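## Task

Get the beads out of the dispenser and into the white cup, then set that cup upright on the dispenser's tray so it stays there without the robot holding it; open the gripper and pull the arms away. One or two beads left lying on the tray or table do not matter.

## Robot and tools

Robot: two arms, left_arm and right_arm, mounted on opposite sides of a table. The names do not match image sides. Each arm has six joints (waist, shoulder, elbow, wrist pitch, wrist yaw, wrist roll) plus a parallel gripper. The fingers point along the gripper's own +x axis and close along its y axis. The reported hand point sits between the finger pads, roughly 3 to 4 cm back from the tips. A reference image called 'dispenser manual' can be viewed with show_instructions. Unexpected tugs on a held part or pushes on loose objects may occur.

Frame: every state line uses one scene frame in metres. Origin is the table centre, the table surface is at z = +0.020, +z is up, and left_arm's base is on the +y side. Each line reads left_arm: ... | right_arm: ..., giving end_effector_position, end_effector_quat_wxyz, and linear (m/s) and angular (rad/s) velocities. Printed hand positions can be slightly wrong, more so at long reach.

The 14-number row (used by execute_actions and move): values in [-1, 1], always all 14 even if one arm stays still. Order: left dx, dy, dz, rx, ry, rz, opening, then the same seven for right. The first six of each arm are an offset, expressed in that gripper's own axes, from its pose in the most recent result that showed it (or from its current pose before any such result in the scene, and for second and later calls in the same reply). Scale: 1.0 equals 0.6 m of translation or 180 degrees of rotation; rx, ry, rz form a single rotation vector. All zeros therefore means return to that reference pose, not hold still. Opening is absolute: +1 is fully open (0.088 m), empty fingers touch near -0.80, and anything lower adds nothing. A full close needs about 0.5 s.

execute_actions: argument actions, a list with at most one item, plus optional pictures (boolean, default on). Empty list = look only. An action {"rows": [...], "steps": n} runs up to 15 steps of 1/30 s; each row covers one step, the last repeats if rows run out, and every row is measured from the same reference pose. A wait {"steps": n} (up to 300) returns after n steps counted from the previous result, reply time included. A rejected call sends nothing.

move: target is one 14-number row as above; speed in m/s, 0.002 to 0.5 (default 0.25), rotation capped at twice that in rad/s. Both grippers follow straight paths that finish together, lasting 0.5 to 10 s; paths past 10 s are cut short. Openings are sent at the start. Paths ignore obstacles and the other arm, and grippers can lag, drift or overshoot speed, especially when the arm is stretched. The result adds a move: line: done, off_target, moving, held or fault, plus any limits (paced = pose clipped; held = a check blocked steps, after which the arm may surge). Distances to target are listed. If only one arm is named, the other finished fine.

wait: seconds, 0 to 10; nothing new is commanded. zoom_image: camera (cam_head_left, cam_head_right, cam_high, cam_low, cam_left_wrist, cam_right_wrist) and region [x0, y0, x1, y1] in pixels, at most 504 by 504, origin top-left. finished_scene: scene number; irreversible, grades the scene. Replying with no tool call ends everything.

Control details: each step the command is clipped to within 70 mm and 16 degrees of the measured pose, then solved by damped inverse kinematics with position favoured over orientation. After an action the arm only continues to its last clipped pose, so large moves need follow-ups; check the Hand target line. Friction may leave the hand short or tilted, and tiny moves may not happen; verify pose and correct tilt. 'pose unreachable' and HELD mean part of a command was withheld.

Grasping: grip_measured uses the opening scale. To hold something, command an opening well below grip_measured; a bigger gap squeezes harder (about 34 N per pad max). Readings may be off by about 1 mm per gripper. Fast closes can squeeze too hard and spring open.

Avoid: dropping the cup or knocking anything off the table (fails the task), slamming or shoving hard, arm-to-arm contact (can end the scene), and joint overload. Load limits (N m): waist 16.6, shoulder 20.6, elbow 20.5, wrist pitch 5.42, wrist yaw 5.4, wrist roll 5.07; exceeding one freezes that arm 10 s. Holding loads heats motors: warning from 50 °C, forced hold at 95 °C, possible power loss. Joint ranges (rad): waist -3.054 to 3.054, shoulder 0 to 3.142, elbow 0 to 2.356, wrist pitch and yaw -1.571 to 1.571, wrist roll -3.142 to 3.142. Camera calibration lines give K, distortion and world-to-camera transforms for locating objects from images.

Each tool is called after "Emit:" as name(argument=value, ...), one argument or row to a line, values as JSON.

## Session

Emit:
execute_actions(
  actions=[],
)

Emit:
show_instructions(
)

Scene clock: 0.00 s of 4050.00 s.
left_arm: end_effector_position=(+0.1673, +0.1822, +0.1523) grip_measured=+0.824 end_effector_quat_wxyz=(+0.673, +0.525, +0.024, -0.521) end_effector_velocity=(+0.000, +0.005, -0.003) end_effector_angular_velocity=(+0.019, +0.002, -0.003) | right_arm: end_effector_position=(+0.3407, -0.4156, +0.3913) grip_measured=+0.845 end_effector_quat_wxyz=(+0.805, -0.375, +0.425, +0.175) end_effector_velocity=(-0.002, -0.000, -0.001) end_effector_angular_velocity=(-0.008, +0.009, +0.020)
Joint positions: left_arm=[ 0.085  1.485  0.212  0.353 -0.755  0.257  0.079] | right_arm=[-0.861  1.779  1.901 -1.088  0.129 -0.722  0.08 ]
Joint velocities: left_arm=[-0.002 -0.007 -0.007 -0.022  0.007 -0.007 -0.   ] | right_arm=[-0.002 -0.002 -0.002 -0.007 -0.007 -0.022 -0.   ]
Joint torques (N m, as the arm reports them, + toward a larger angle): no reading
Heat: left arm: hottest shoulder 30 °C (+0.0 °C/min); right arm: hottest shoulder 30 °C (+0.0 °C/min).
Hand target (left_arm): +0.167, +0.182, +0.152; +0.673, +0.525, +0.024, -0.521
Hand target (right_arm): +0.341, -0.416, +0.391; +0.805, -0.375, +0.425, +0.175
camera_calibration (this result's frames):
cam_left_wrist: T_world_to_cam=[[-0.706864, 0.12384, -0.696425, 0.208891], [0.325977, 0.930806, -0.165344, -0.173932], [0.62776, -0.343894, -0.698322, 0.136948], [0, 0, 0, 1]] pos_world=[0.118385, 0.183124, 0.212352]
cam_right_wrist: T_world_to_cam=[[0.57927, -0.675399, 0.45638, -0.651569], [-0.747172, -0.663764, -0.0339435, 0.0156012], [0.325854, -0.321332, -0.889137, 0.181312], [0, 0, 0, 1]] pos_world=[0.33001, -0.371452, 0.459104]

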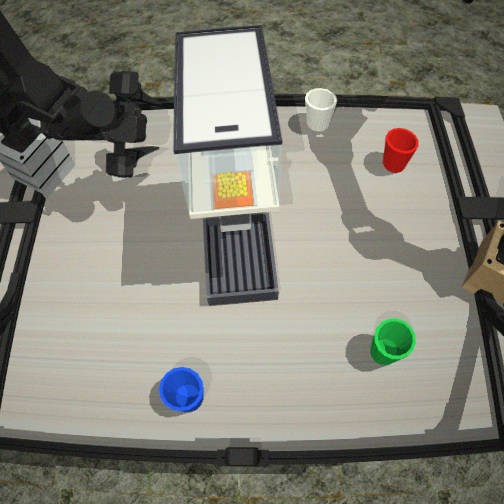

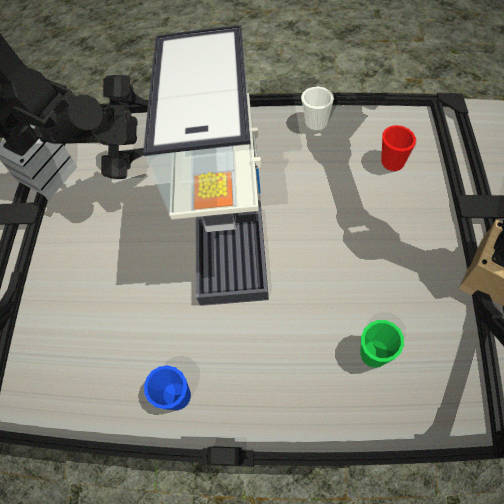

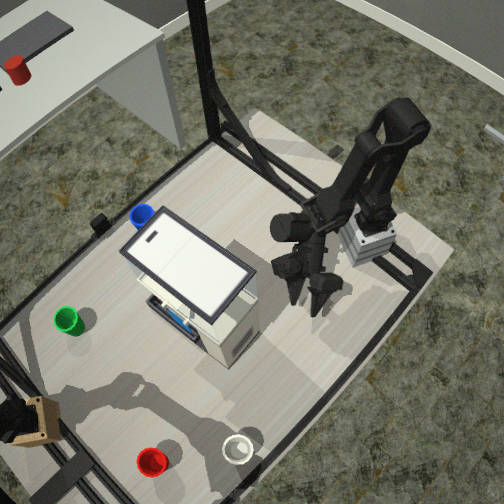

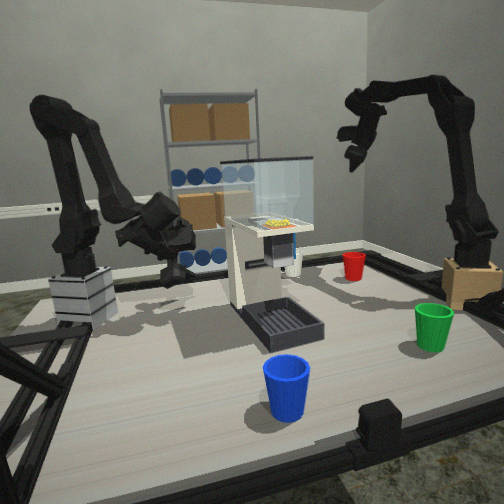

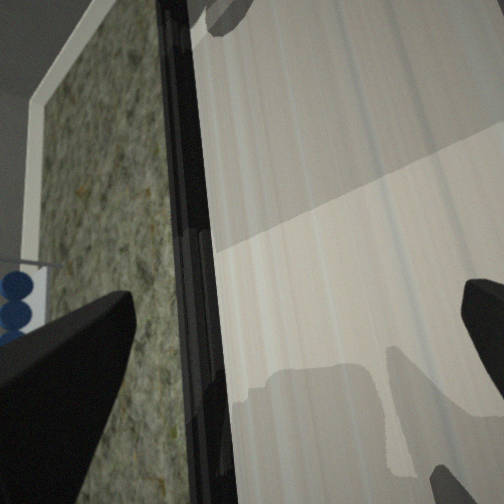

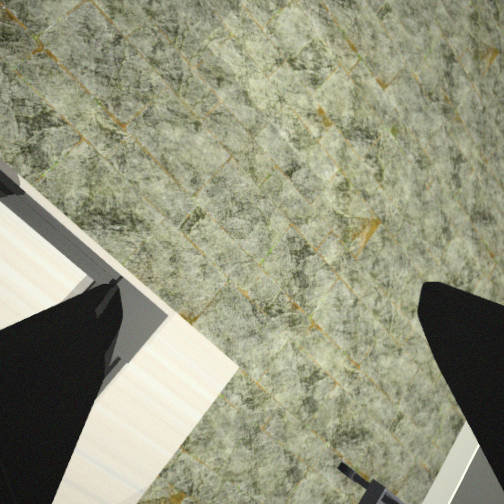

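Reference images for this scene: dispenser manual.

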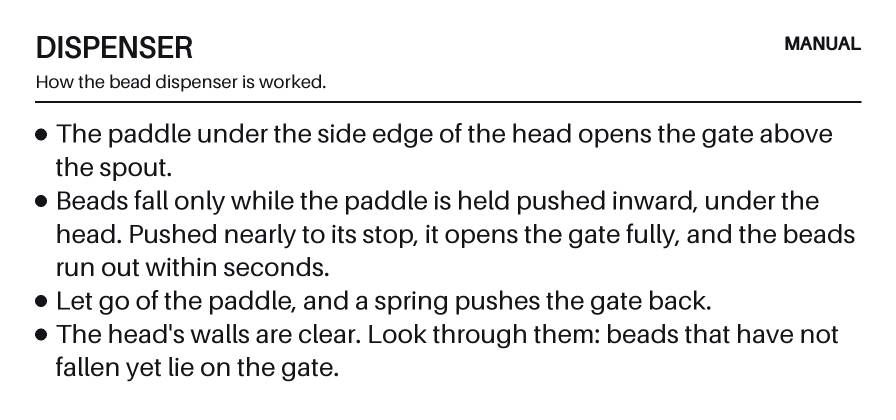

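Emit:
move(
  target=[0,0,0,0,0,0,1,0.204,0.418,0.012,-0.084,-0.284,0.294,1],
)

Scene clock: 12.47 s of 4050.00 s.
left_arm: end_effector_position=(+0.1673, +0.1822, +0.1523) grip_measured=+0.987 end_effector_quat_wxyz=(+0.673, +0.525, +0.024, -0.521) end_effector_velocity=(-0.002, -0.000, -0.001) end_effector_angular_velocity=(-0.003, +0.011, -0.003) | right_arm: end_effector_position=(+0.2692, -0.2511, +0.1866) grip_measured=+1.000 end_effector_quat_wxyz=(+0.696, -0.147, +0.138, +0.689) end_effector_velocity=(-0.001, +0.001, -0.002) end_effector_angular_velocity=(+0.006, -0.003, +0.009)
Joint positions: left_arm=[ 0.085  1.485  0.212  0.353 -0.755  0.257  0.087] | right_arm=[-0.811  2.021  1.127 -0.201 -1.111 -1.064  0.088]
Joint velocities: left_arm=[-0.002  0.002 -0.002  0.007  0.007 -0.007  0.   ] | right_arm=[ 0.002  0.007 -0.002  0.007 -0.007 -0.007  0.   ]
Joint torques (N m, as the arm reports them, + toward a larger angle): left_arm=[ 0.1  -3.05  3.97  0.66 -0.48 -0.04] | right_arm=[ 0.22 -8.12  3.99  1.08 -0.65 -0.03]
Heat: left arm: hottest shoulder 30 °C (+0.0 °C/min); right arm: hottest shoulder 32 °C (+9.6 °C/min).
Hand target (left_arm): +0.167, +0.182, +0.152; +0.673, +0.525, +0.024, -0.521
Hand target (right_arm): +0.266, -0.250, +0.180; +0.693, -0.141, +0.144, +0.693
Off the commanded pose (left_arm): 0.000 m, 0 deg.
Off the commanded pose (right_arm): 0.008 m, 1 deg.
After step 90, 6.33 s passed at rest.
move: done
camera_calibration (this result's frames):
cam_left_wrist: T_world_to_cam=[[-0.706864, 0.12384, -0.696425, 0.208891], [0.325977, 0.930806, -0.165344, -0.173932], [0.62776, -0.343894, -0.698322, 0.136948], [0, 0, 0, 1]] pos_world=[0.118385, 0.183124, 0.212352]
cam_right_wrist: T_world_to_cam=[[0.999573, -0.0289177, -0.00420543, -0.270468], [-0.0235783, -0.713114, -0.700652, -0.0183211], [0.0172623, 0.700452, -0.713491, 0.382349], [0, 0, 0, 1]] pos_world=[0.26332, -0.288703, 0.258828]

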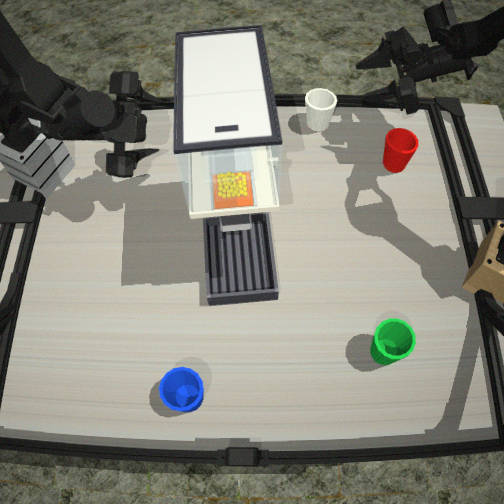

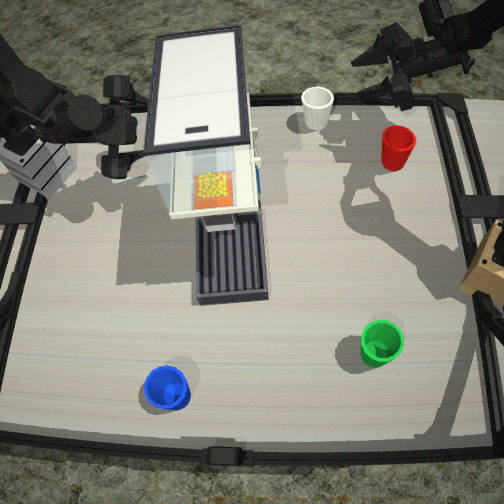

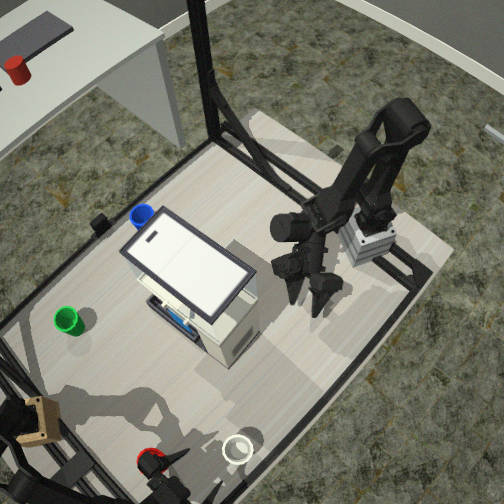

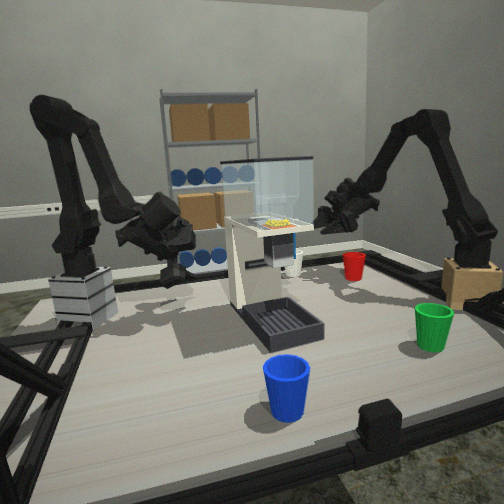

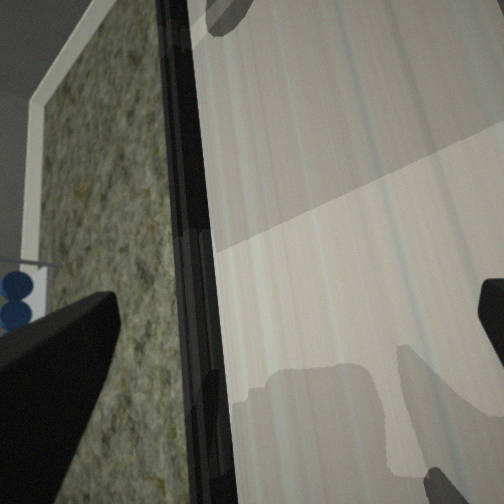

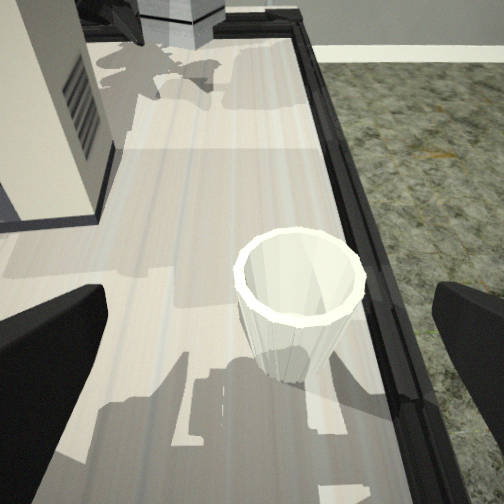

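Emit:
move(
  target=[0,0,0,0,0,0,1,0.08,-0.027,-0.14,0,0,0,1],
  speed=0.1,
)

Emit:
move(
  target=[0,0,0,0,0,0,1,0.16,0,0.05,0,0,0,1],
  speed=0.06,
)

Scene clock: 18.23 s of 4050.00 s.
left_arm: end_effector_position=(+0.1673, +0.1822, +0.1523) grip_measured=+0.987 end_effector_quat_wxyz=(+0.673, +0.525, +0.024, -0.521) end_effector_velocity=(+0.001, +0.002, -0.000) end_effector_angular_velocity=(-0.006, +0.007, +0.015) | right_arm: end_effector_position=(+0.2942, -0.2375, +0.1181) grip_measured=+1.000 end_effector_quat_wxyz=(+0.699, -0.150, +0.111, +0.690) end_effector_velocity=(+0.002, -0.001, -0.003) end_effector_angular_velocity=(-0.005, +0.003, -0.009)
Joint positions: left_arm=[ 0.085  1.485  0.212  0.353 -0.755  0.257  0.087] | right_arm=[-0.794  2.281  1.171  0.109 -1.126 -1.014  0.088]
Joint velocities: left_arm=[-0.002 -0.002 -0.002 -0.007 -0.007 -0.022 -0.   ] | right_arm=[-0.002  0.007  0.002  0.007  0.007  0.007  0.   ]
Joint torques (N m, as the arm reports them, + toward a larger angle): left_arm=[ 0.09 -2.99  3.98  0.64 -0.48 -0.04] | right_arm=[-0.03 -4.52  2.75  0.91  0.19 -0.59]
Heat: left arm: hottest shoulder 30 °C (+0.0 °C/min); right arm: hottest shoulder 33 °C (+9.9 °C/min).
Hand target (left_arm): +0.167, +0.182, +0.152; +0.673, +0.525, +0.024, -0.521
Hand target (right_arm): +0.286, -0.241, +0.092; +0.696, -0.147, +0.138, +0.689
Off the commanded pose (left_arm): 0.000 m, 0 deg.
Off the commanded pose (right_arm): 0.028 m, 3 deg.
After step 90, 1.33 s passed at rest.
move: off_target (right_arm)
camera_calibration (this result's frames):
cam_left_wrist: T_world_to_cam=[[-0.706864, 0.12384, -0.696425, 0.208891], [0.325977, 0.930806, -0.165344, -0.173932], [0.62776, -0.343894, -0.698322, 0.136948], [0, 0, 0, 1]] pos_world=[0.118385, 0.183124, 0.212352]
cam_right_wrist: T_world_to_cam=[[0.998998, -0.0244823, 0.0374762, -0.299075], [0.0103059, -0.688911, -0.724773, -0.0574338], [0.0435619, 0.724433, -0.687968, 0.318384], [0, 0, 0, 1]] pos_world=[0.285498, -0.277536, 0.188619]

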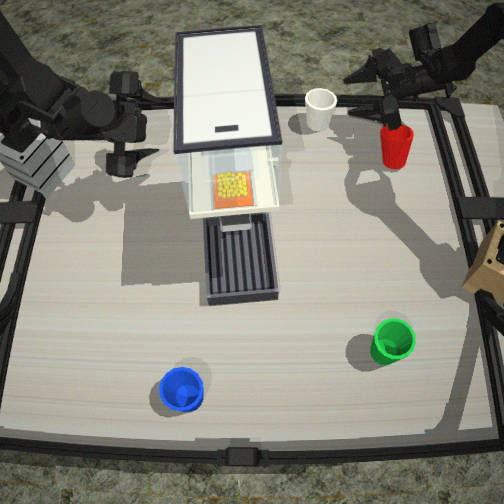

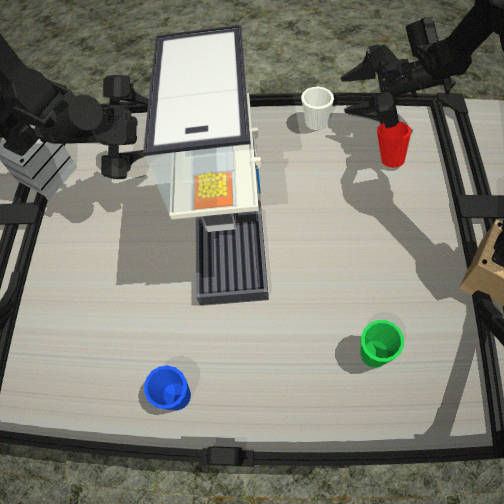

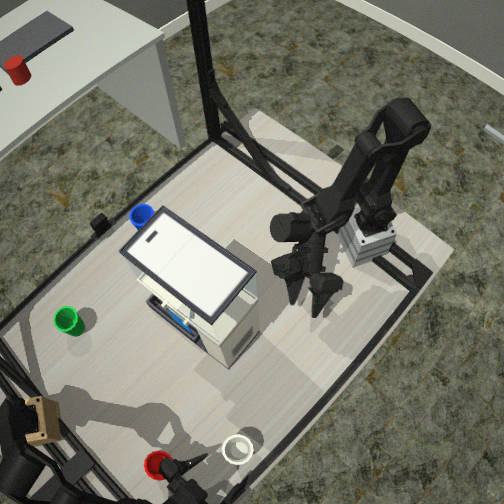

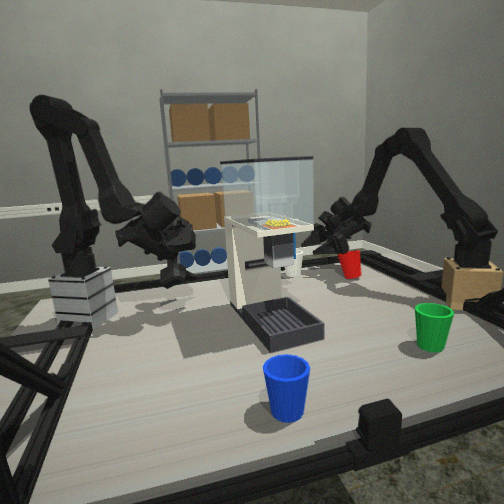

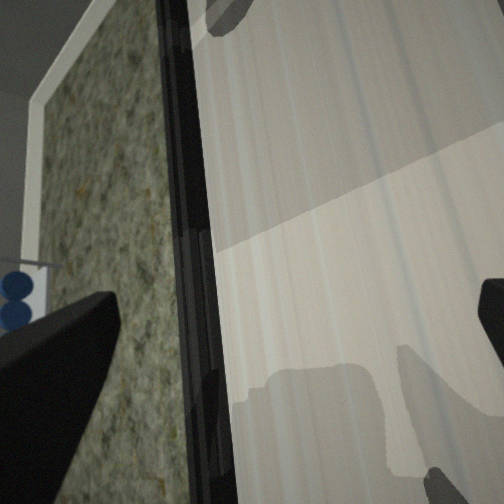

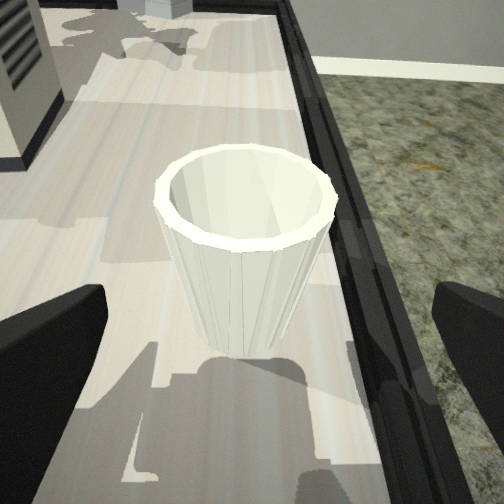

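Scene clock: 20.30 s of 4050.00 s.
left_arm: end_effector_position=(+0.1673, +0.1822, +0.1523) grip_measured=+0.987 end_effector_quat_wxyz=(+0.673, +0.525, +0.024, -0.521) end_effector_velocity=(+0.000, -0.000, +0.001) end_effector_angular_velocity=(-0.012, +0.002, +0.006) | right_arm: end_effector_position=(+0.2933, -0.1383, +0.1167) grip_measured=+1.000 end_effector_quat_wxyz=(+0.699, -0.150, +0.107, +0.691) end_effector_velocity=(-0.000, -0.001, -0.001) end_effector_angular_velocity=(+0.001, +0.002, +0.006)
Joint positions: left_arm=[ 0.085  1.485  0.212  0.353 -0.755  0.257  0.087] | right_arm=[-0.565  2.369  1.259  0.42  -0.976 -0.666  0.088]
Joint velocities: left_arm=[-0.002 -0.002 -0.002  0.007 -0.007 -0.007 -0.   ] | right_arm=[-0.002  0.002  0.002 -0.007 -0.007 -0.007  0.   ]
Joint torques (N m, as the arm reports them, + toward a larger angle): left_arm=[ 0.12 -3.09  3.92  0.67 -0.48 -0.05] | right_arm=[ 0.15 -9.86  5.33  1.55 -0.25  0.11]
Heat: left arm: hottest shoulder 30 °C (+0.0 °C/min); right arm: hottest shoulder 33 °C (+8.9 °C/min).
Hand target (left_arm): +0.167, +0.182, +0.152; +0.673, +0.525, +0.024, -0.521
Hand target (right_arm): +0.295, -0.137, +0.111; +0.699, -0.149, +0.111, +0.690
Off the commanded pose (left_arm): 0.000 m, 0 deg.
Off the commanded pose (right_arm): 0.006 m, 0 deg.
move: done
camera_calibration (this result's frames):
cam_left_wrist: T_world_to_cam=[[-0.706864, 0.12384, -0.696425, 0.208891], [0.325977, 0.930806, -0.165344, -0.173932], [0.62776, -0.343894, -0.698322, 0.136948], [0, 0, 0, 1]] pos_world=[0.118385, 0.183124, 0.212352]
cam_right_wrist: T_world_to_cam=[[0.99885, -0.0219123, 0.0426329, -0.295922], [0.0160741, -0.684787, -0.728566, 0.0092402], [0.045159, 0.728414, -0.683648, 0.245206], [0, 0, 0, 1]] pos_world=[0.28436, -0.178768, 0.186983]

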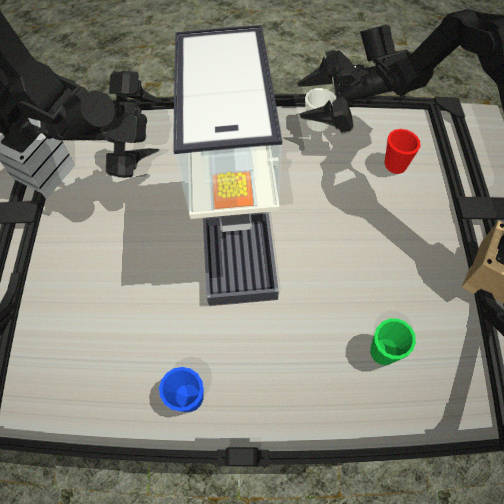

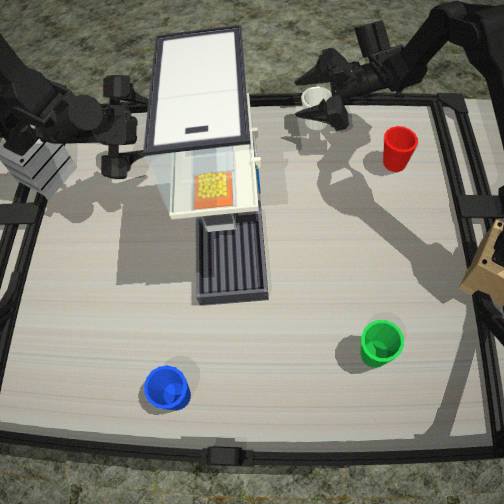

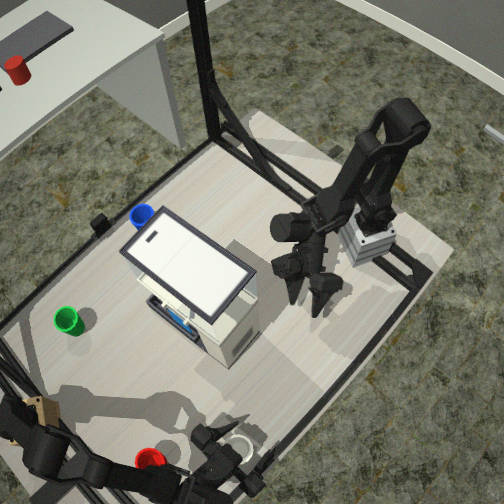

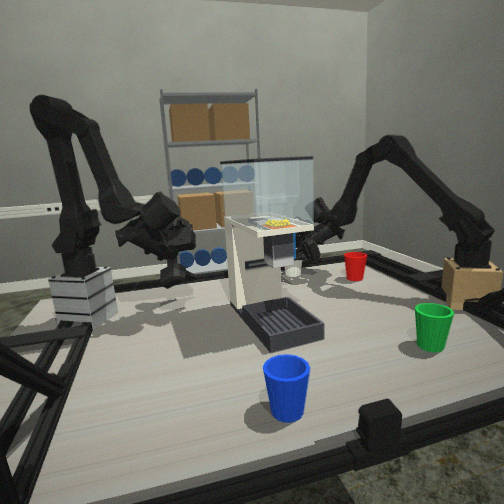

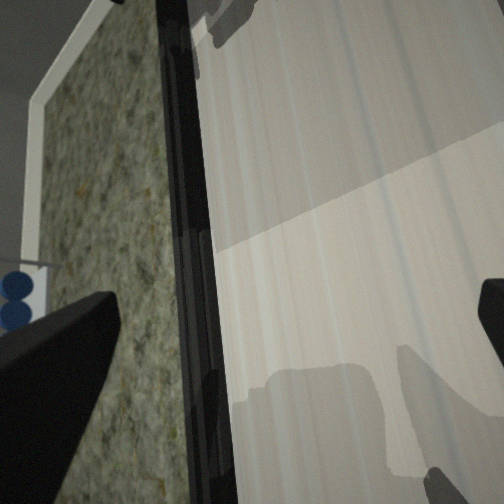

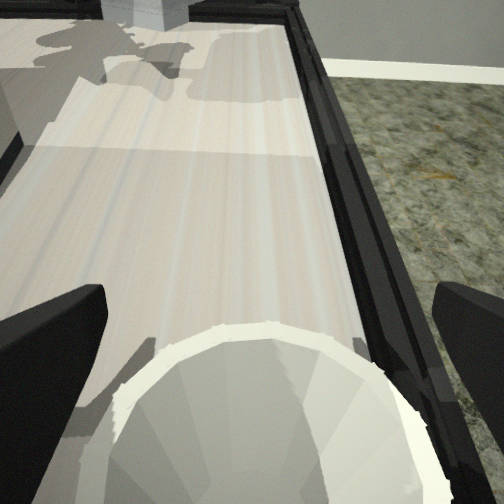

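Emit:
move(
  target=[0,0,0,0,0,0,1,0,0.017,-0.075,0,0,0,1],
  speed=0.04,
)

Emit:
move(
  target=[0,0,0,0,0,0,1,0,0,0,0,0,0,0.1],
)

Scene clock: 27.83 s of 4050.00 s.
left_arm: end_effector_position=(+0.1673, +0.1822, +0.1523) grip_measured=+0.987 end_effector_quat_wxyz=(+0.673, +0.525, +0.024, -0.521) end_effector_velocity=(+0.000, +0.000, +0.001) end_effector_angular_velocity=(-0.010, +0.009, +0.015) | right_arm: end_effector_position=(+0.2904, -0.1512, +0.0838) grip_measured=+1.000 end_effector_quat_wxyz=(+0.701, -0.154, +0.097, +0.689) end_effector_velocity=(+0.001, -0.000, +0.001) end_effector_angular_velocity=(+0.011, -0.020, +0.006)
Joint positions: left_arm=[ 0.085  1.485  0.212  0.353 -0.755  0.257  0.087] | right_arm=[-0.589  2.451  1.223  0.536 -0.993 -0.696  0.088]
Joint velocities: left_arm=[-0.002 -0.002  0.002 -0.007 -0.007 -0.022  0.   ] | right_arm=[-0.002  0.002 -0.002  0.022 -0.007 -0.007  0.   ]
Joint torques (N m, as the arm reports them, + toward a larger angle): left_arm=[ 0.1  -2.96  4.    0.66 -0.47 -0.05] | right_arm=[-0.34 -9.74  2.82  1.53 -0.48 -0.05]
Heat: left arm: hottest shoulder 30 °C (+0.0 °C/min); right arm: hottest shoulder 34 °C (+8.6 °C/min).
Hand target (left_arm): +0.167, +0.182, +0.152; +0.673, +0.525, +0.024, -0.521
Hand target (right_arm): +0.286, -0.154, +0.074; +0.699, -0.150, +0.107, +0.691
Off the commanded pose (left_arm): 0.000 m, 0 deg.
Off the commanded pose (right_arm): 0.011 m, 1 deg.
After step 90, 3.03 s passed at rest.
move: off_target (right_arm)
camera_calibration (this result's frames):
cam_left_wrist: T_world_to_cam=[[-0.706864, 0.12384, -0.696425, 0.208891], [0.325977, 0.930806, -0.165344, -0.173932], [0.62776, -0.343894, -0.698322, 0.136948], [0, 0, 0, 1]] pos_world=[0.118385, 0.183124, 0.212352]
cam_right_wrist: T_world_to_cam=[[0.997688, -0.0237388, 0.0636744, -0.293579], [0.0306493, -0.679097, -0.733408, -0.026532], [0.0606514, 0.733665, -0.6768, 0.227987], [0, 0, 0, 1]] pos_world=[0.279885, -0.192253, 0.153536]

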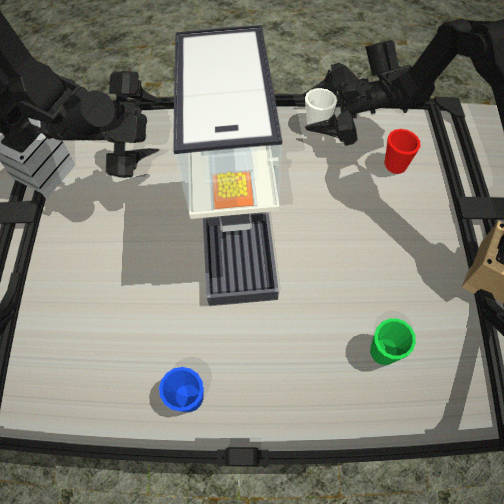

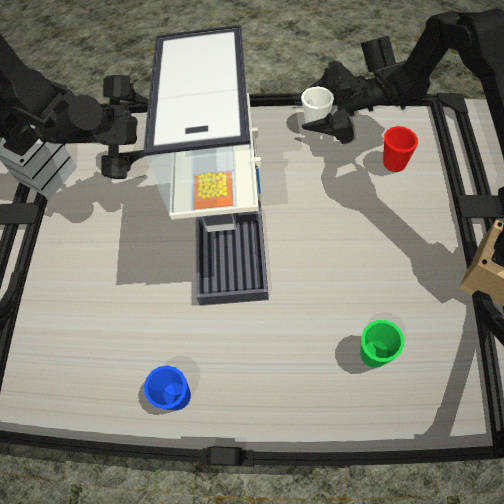

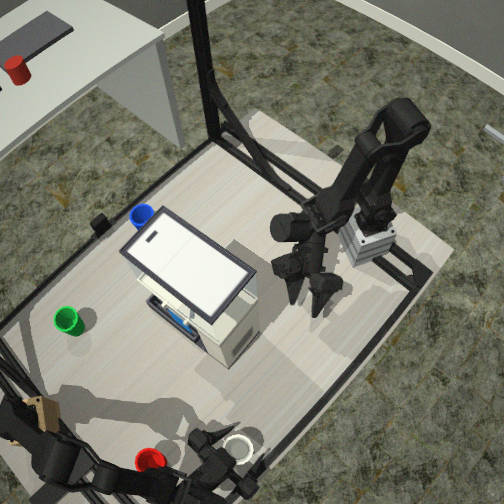

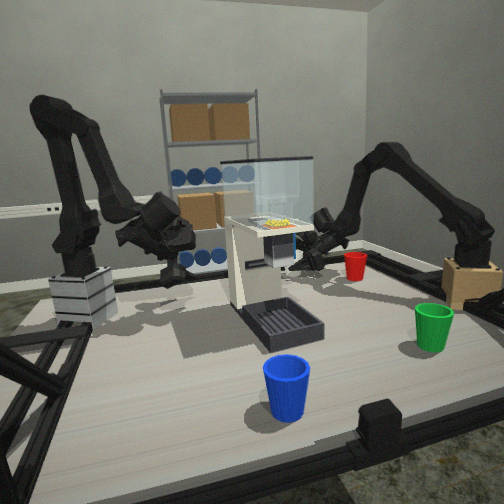

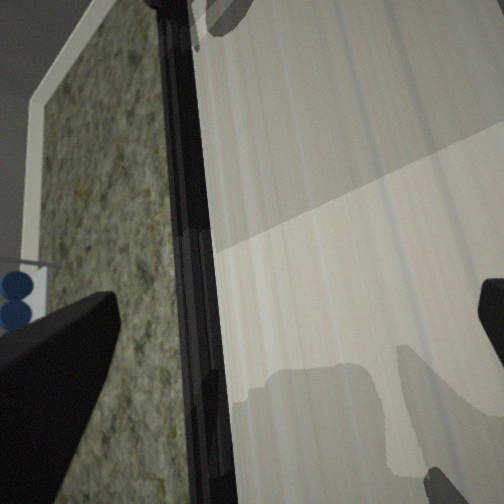

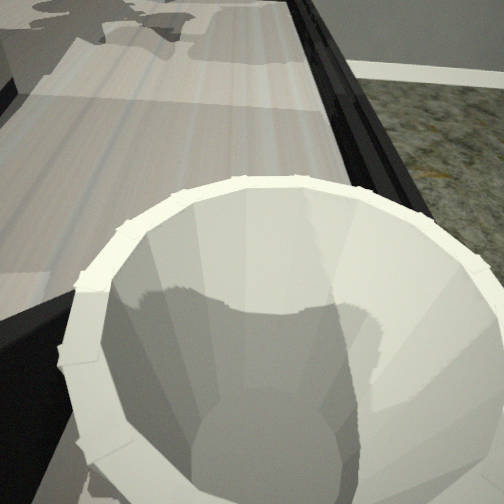

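Scene clock: 28.33 s of 4050.00 s.
left_arm: end_effector_position=(+0.1673, +0.1822, +0.1523) grip_measured=+0.987 end_effector_quat_wxyz=(+0.673, +0.525, +0.024, -0.521) end_effector_velocity=(+0.000, +0.001, -0.001) end_effector_angular_velocity=(-0.001, +0.017, +0.011) | right_arm: end_effector_position=(+0.2904, -0.1512, +0.0840) grip_measured=+0.379 end_effector_quat_wxyz=(+0.701, -0.154, +0.096, +0.689) end_effector_velocity=(-0.003, -0.001, +0.001) end_effector_angular_velocity=(+0.009, -0.008, +0.022)
Joint positions: left_arm=[ 0.085  1.485  0.212  0.353 -0.755  0.257  0.087] | right_arm=[-0.589  2.451  1.223  0.538 -0.993 -0.696  0.058]
Joint velocities: left_arm=[ 0.002 -0.002 -0.002 -0.007  0.007 -0.022 -0.   ] | right_arm=[-0.002 -0.002 -0.002 -0.007 -0.022 -0.022 -0.   ]
Joint torques (N m, as the arm reports them, + toward a larger angle): left_arm=[ 0.15 -3.03  3.99  0.64 -0.48 -0.04] | right_arm=[ -0.04 -11.83   3.77   1.36  -0.34   0.04]
Heat: left arm: hottest shoulder 30 °C (+0.0 °C/min); right arm: hottest shoulder 34 °C (+8.5 °C/min).
Hand target (left_arm): +0.167, +0.182, +0.152; +0.673, +0.525, +0.024, -0.521
Hand target (right_arm): +0.290, -0.151, +0.084; +0.701, -0.154, +0.097, +0.689
Off the commanded pose (left_arm): 0.000 m, 0 deg.
Off the commanded pose (right_arm): 0.000 m, 0 deg.
move: done
camera_calibration (this result's frames):
cam_left_wrist: T_world_to_cam=[[-0.706864, 0.12384, -0.696425, 0.208891], [0.325977, 0.930806, -0.165344, -0.173932], [0.62776, -0.343894, -0.698322, 0.136948], [0, 0, 0, 1]] pos_world=[0.118385, 0.183124, 0.212352]
cam_right_wrist: T_world_to_cam=[[0.997649, -0.0232117, 0.0644864, -0.293572], [0.0316611, -0.678403, -0.734008, -0.0264801], [0.0607853, 0.734323, -0.676073, 0.228065], [0, 0, 0, 1]] pos_world=[0.279857, -0.192252, 0.153683]

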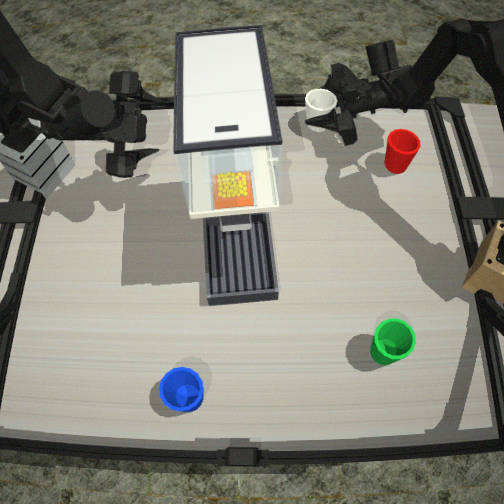

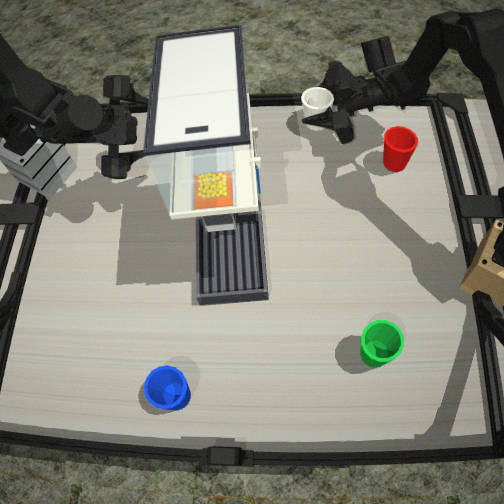

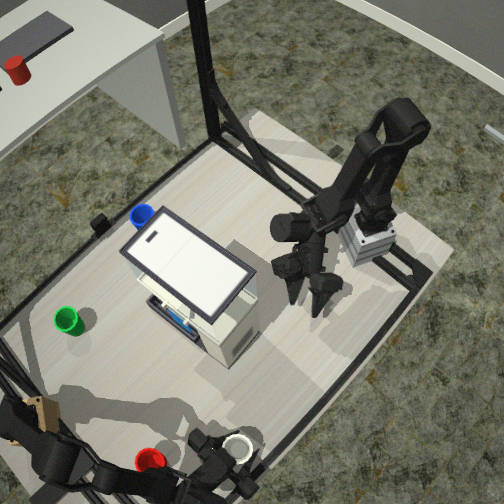

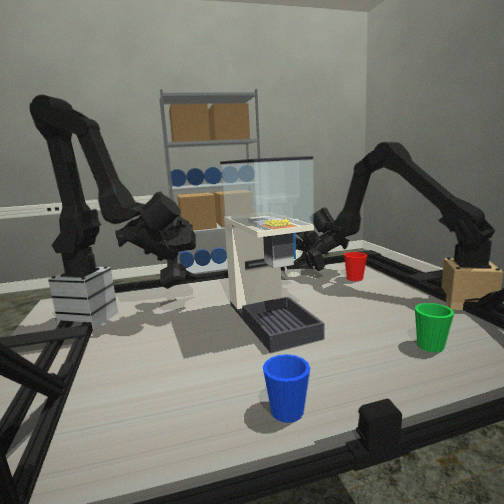

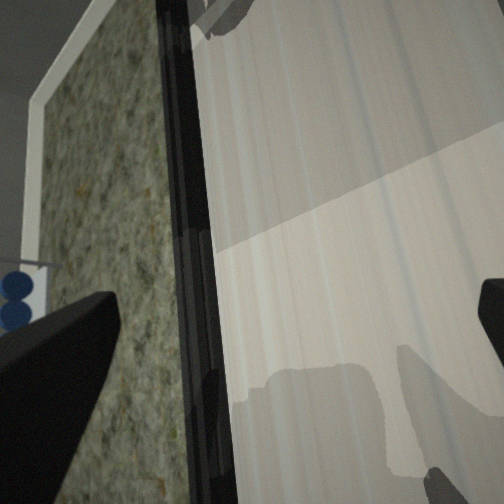

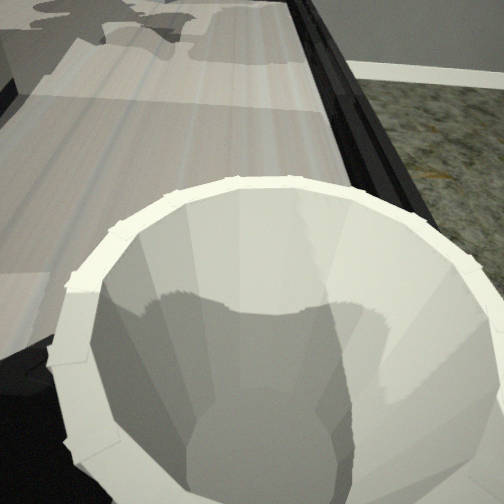

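Emit:
move(
  target=[0,0,0,0,0,0,1,-0.047,0,0.108,0,0,0,0.1],
  speed=0.1,
)

Emit:
move(
  target=[0,0,0,0,0,0,1,0,0.6,0,0,0,0,0.1],
  speed=0.15,
)

Scene clock: 33.33 s of 4050.00 s.
left_arm: end_effector_position=(+0.1673, +0.1822, +0.1523) grip_measured=+0.987 end_effector_quat_wxyz=(+0.673, +0.525, +0.024, -0.521) end_effector_velocity=(+0.001, +0.002, -0.000) end_effector_angular_velocity=(-0.006, +0.007, +0.015) | right_arm: end_effector_position=(+0.2839, -0.1542, +0.1449) grip_measured=+0.378 end_effector_quat_wxyz=(+0.700, -0.151, +0.105, +0.690) end_effector_velocity=(-0.003, -0.002, -0.001) end_effector_angular_velocity=(-0.005, +0.001, +0.011)
Joint positions: left_arm=[ 0.085  1.485  0.212  0.353 -0.755  0.257  0.087] | right_arm=[-0.589  2.248  1.184  0.354 -0.993 -0.696  0.058]
Joint velocities: left_arm=[-0.002 -0.002 -0.002 -0.007 -0.007 -0.022 -0.   ] | right_arm=[-0.002 -0.007 -0.007 -0.022 -0.007 -0.022 -0.   ]
Joint torques (N m, as the arm reports them, + toward a larger angle): left_arm=[ 0.07 -3.    3.95  0.65 -0.49 -0.04] | right_arm=[ -0.34 -14.48   3.75   1.52  -0.45  -0.03]
Heat: left arm: hottest shoulder 30 °C (+0.0 °C/min); right arm: hottest shoulder 36 °C (+10.8 °C/min).
Hand target (left_arm): +0.167, +0.182, +0.152; +0.673, +0.525, +0.024, -0.521
Hand target (right_arm): +0.284, -0.155, +0.154; +0.701, -0.154, +0.096, +0.689
Off the commanded pose (left_arm): 0.000 m, 0 deg.
Off the commanded pose (right_arm): 0.009 m, 1 deg.
move: off_target (right_arm)
camera_calibration (this result's frames):
cam_left_wrist: T_world_to_cam=[[-0.706864, 0.12384, -0.696425, 0.208891], [0.325977, 0.930806, -0.165344, -0.173932], [0.62776, -0.343894, -0.698322, 0.136948], [0, 0, 0, 1]] pos_world=[0.118385, 0.183124, 0.212352]
cam_right_wrist: T_world_to_cam=[[0.998594, -0.0233212, 0.0475988, -0.288958], [0.0187459, -0.684585, -0.728692, 0.0183271], [0.0495793, 0.72856, -0.683185, 0.27522], [0, 0, 0, 1]] pos_world=[0.274563, -0.194707, 0.215135]

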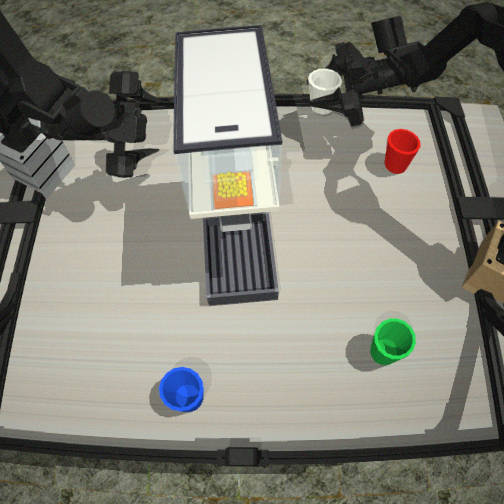

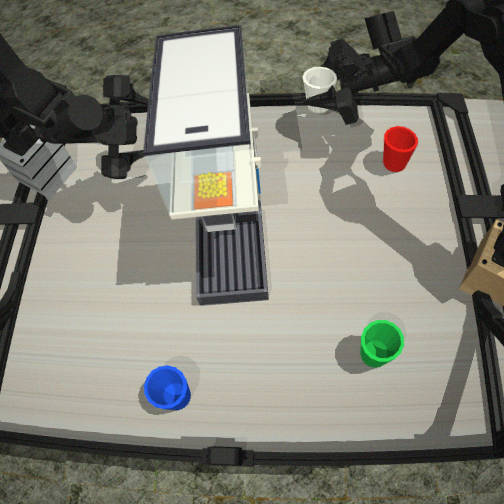

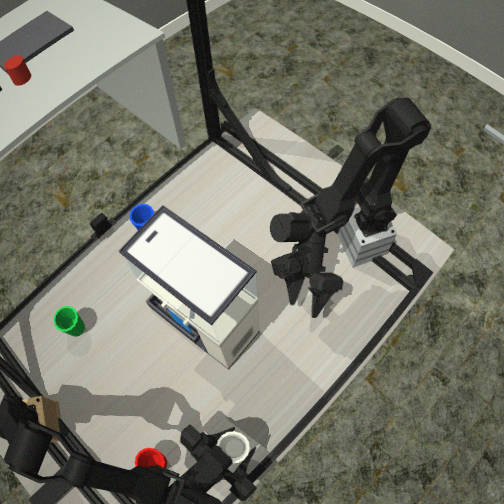

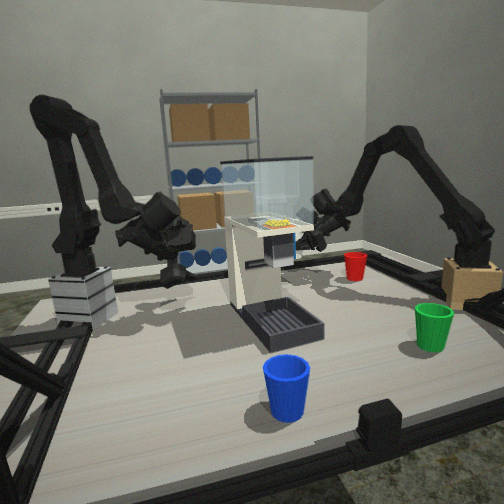

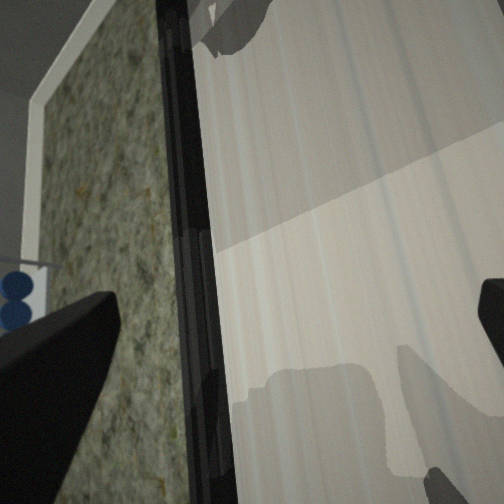

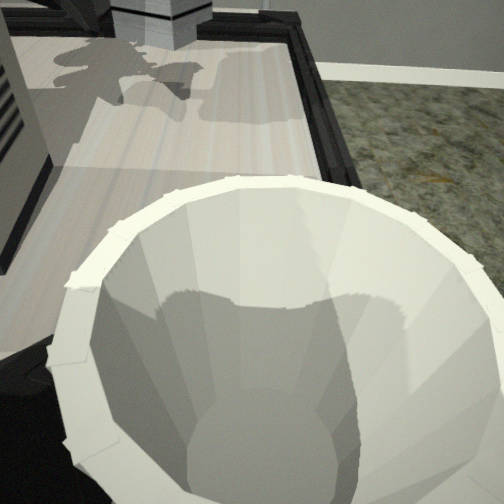

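Scene clock: 36.20 s of 4050.00 s.
left_arm: end_effector_position=(+0.1673, +0.1822, +0.1523) grip_measured=+0.987 end_effector_quat_wxyz=(+0.673, +0.525, +0.024, -0.521) end_effector_velocity=(+0.001, +0.004, -0.002) end_effector_angular_velocity=(+0.017, -0.017, -0.007) | right_arm: end_effector_position=(-0.0760, -0.1516, +0.1198) grip_measured=+0.384 end_effector_quat_wxyz=(+0.696, -0.160, +0.116, +0.691) end_effector_velocity=(-0.004, -0.001, -0.001) end_effector_angular_velocity=(-0.008, -0.001, -0.001)
Joint positions: left_arm=[ 0.085  1.485  0.212  0.353 -0.755  0.257  0.087] | right_arm=[ 0.482  2.075  0.126  1.556 -0.043 -0.084  0.058]
Joint velocities: left_arm=[-0.007  0.002 -0.007 -0.007 -0.007  0.007 -0.   ] | right_arm=[ 0.022 -0.002 -0.002 -0.007  0.022  0.007  0.   ]
Joint torques (N m, as the arm reports them, + toward a larger angle): left_arm=[ 0.14 -3.04  3.96  0.66 -0.49 -0.06] | right_arm=[ 0.26 -5.15  0.74  2.52  0.11  0.17]
Heat: left arm: hottest shoulder 30 °C (+0.0 °C/min); right arm: hottest shoulder 36 °C (+9.9 °C/min).
Hand target (left_arm): +0.167, +0.182, +0.152; +0.673, +0.525, +0.024, -0.521
Hand target (right_arm): -0.076, -0.152, +0.120; +0.697, -0.159, +0.117, +0.689
Off the commanded pose (left_arm): 0.000 m, 0 deg.
Off the commanded pose (right_arm): 0.002 m, 2 deg.
joint sent to its limit (right arm) — the command would take joint 4 (wrist pitch) past its upper limit, so that joint was sent only as far as its limit.
move: done
camera_calibration (this result's frames):
cam_left_wrist: T_world_to_cam=[[-0.706864, 0.12384, -0.696425, 0.208891], [0.325977, 0.930806, -0.165344, -0.173932], [0.62776, -0.343894, -0.698322, 0.136948], [0, 0, 0, 1]] pos_world=[0.118385, 0.183124, 0.212352]
cam_right_wrist: T_world_to_cam=[[0.998937, -0.0169897, 0.042853, 0.073237], [0.0184473, -0.704597, -0.709368, 0.00320856], [0.0422461, 0.709404, -0.703535, 0.273031], [0, 0, 0, 1]] pos_world=[-0.0847528, -0.190184, 0.191224]

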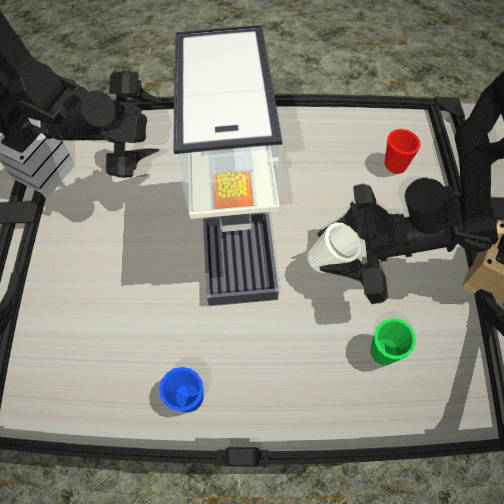

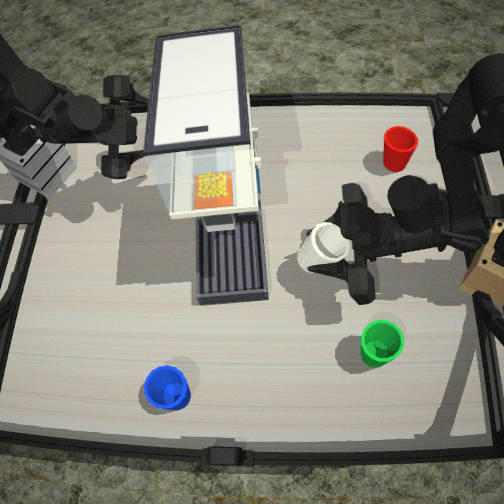

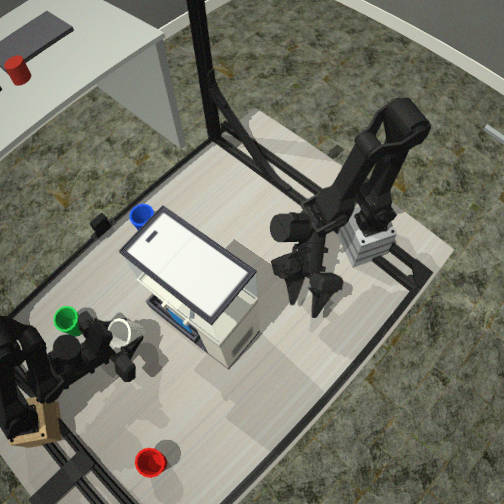

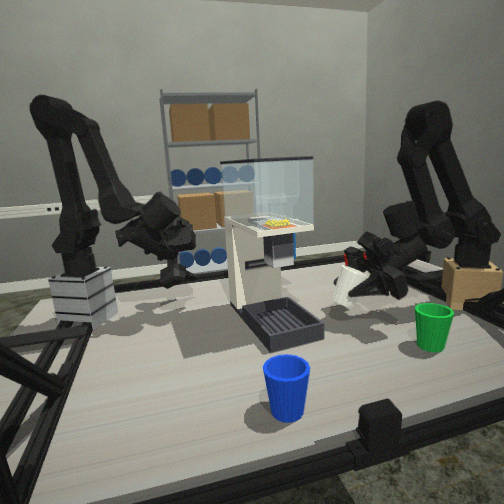

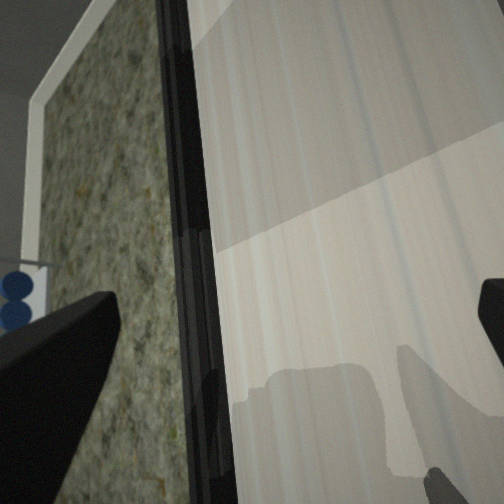

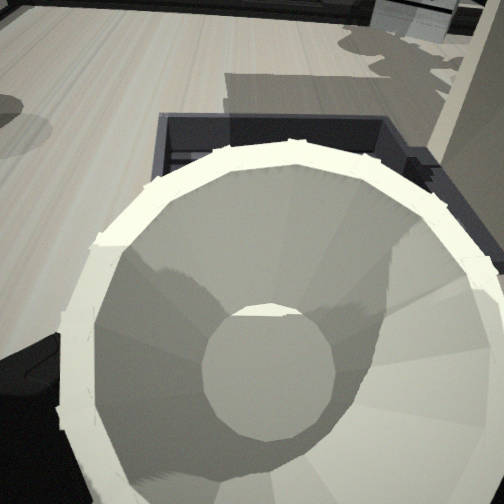

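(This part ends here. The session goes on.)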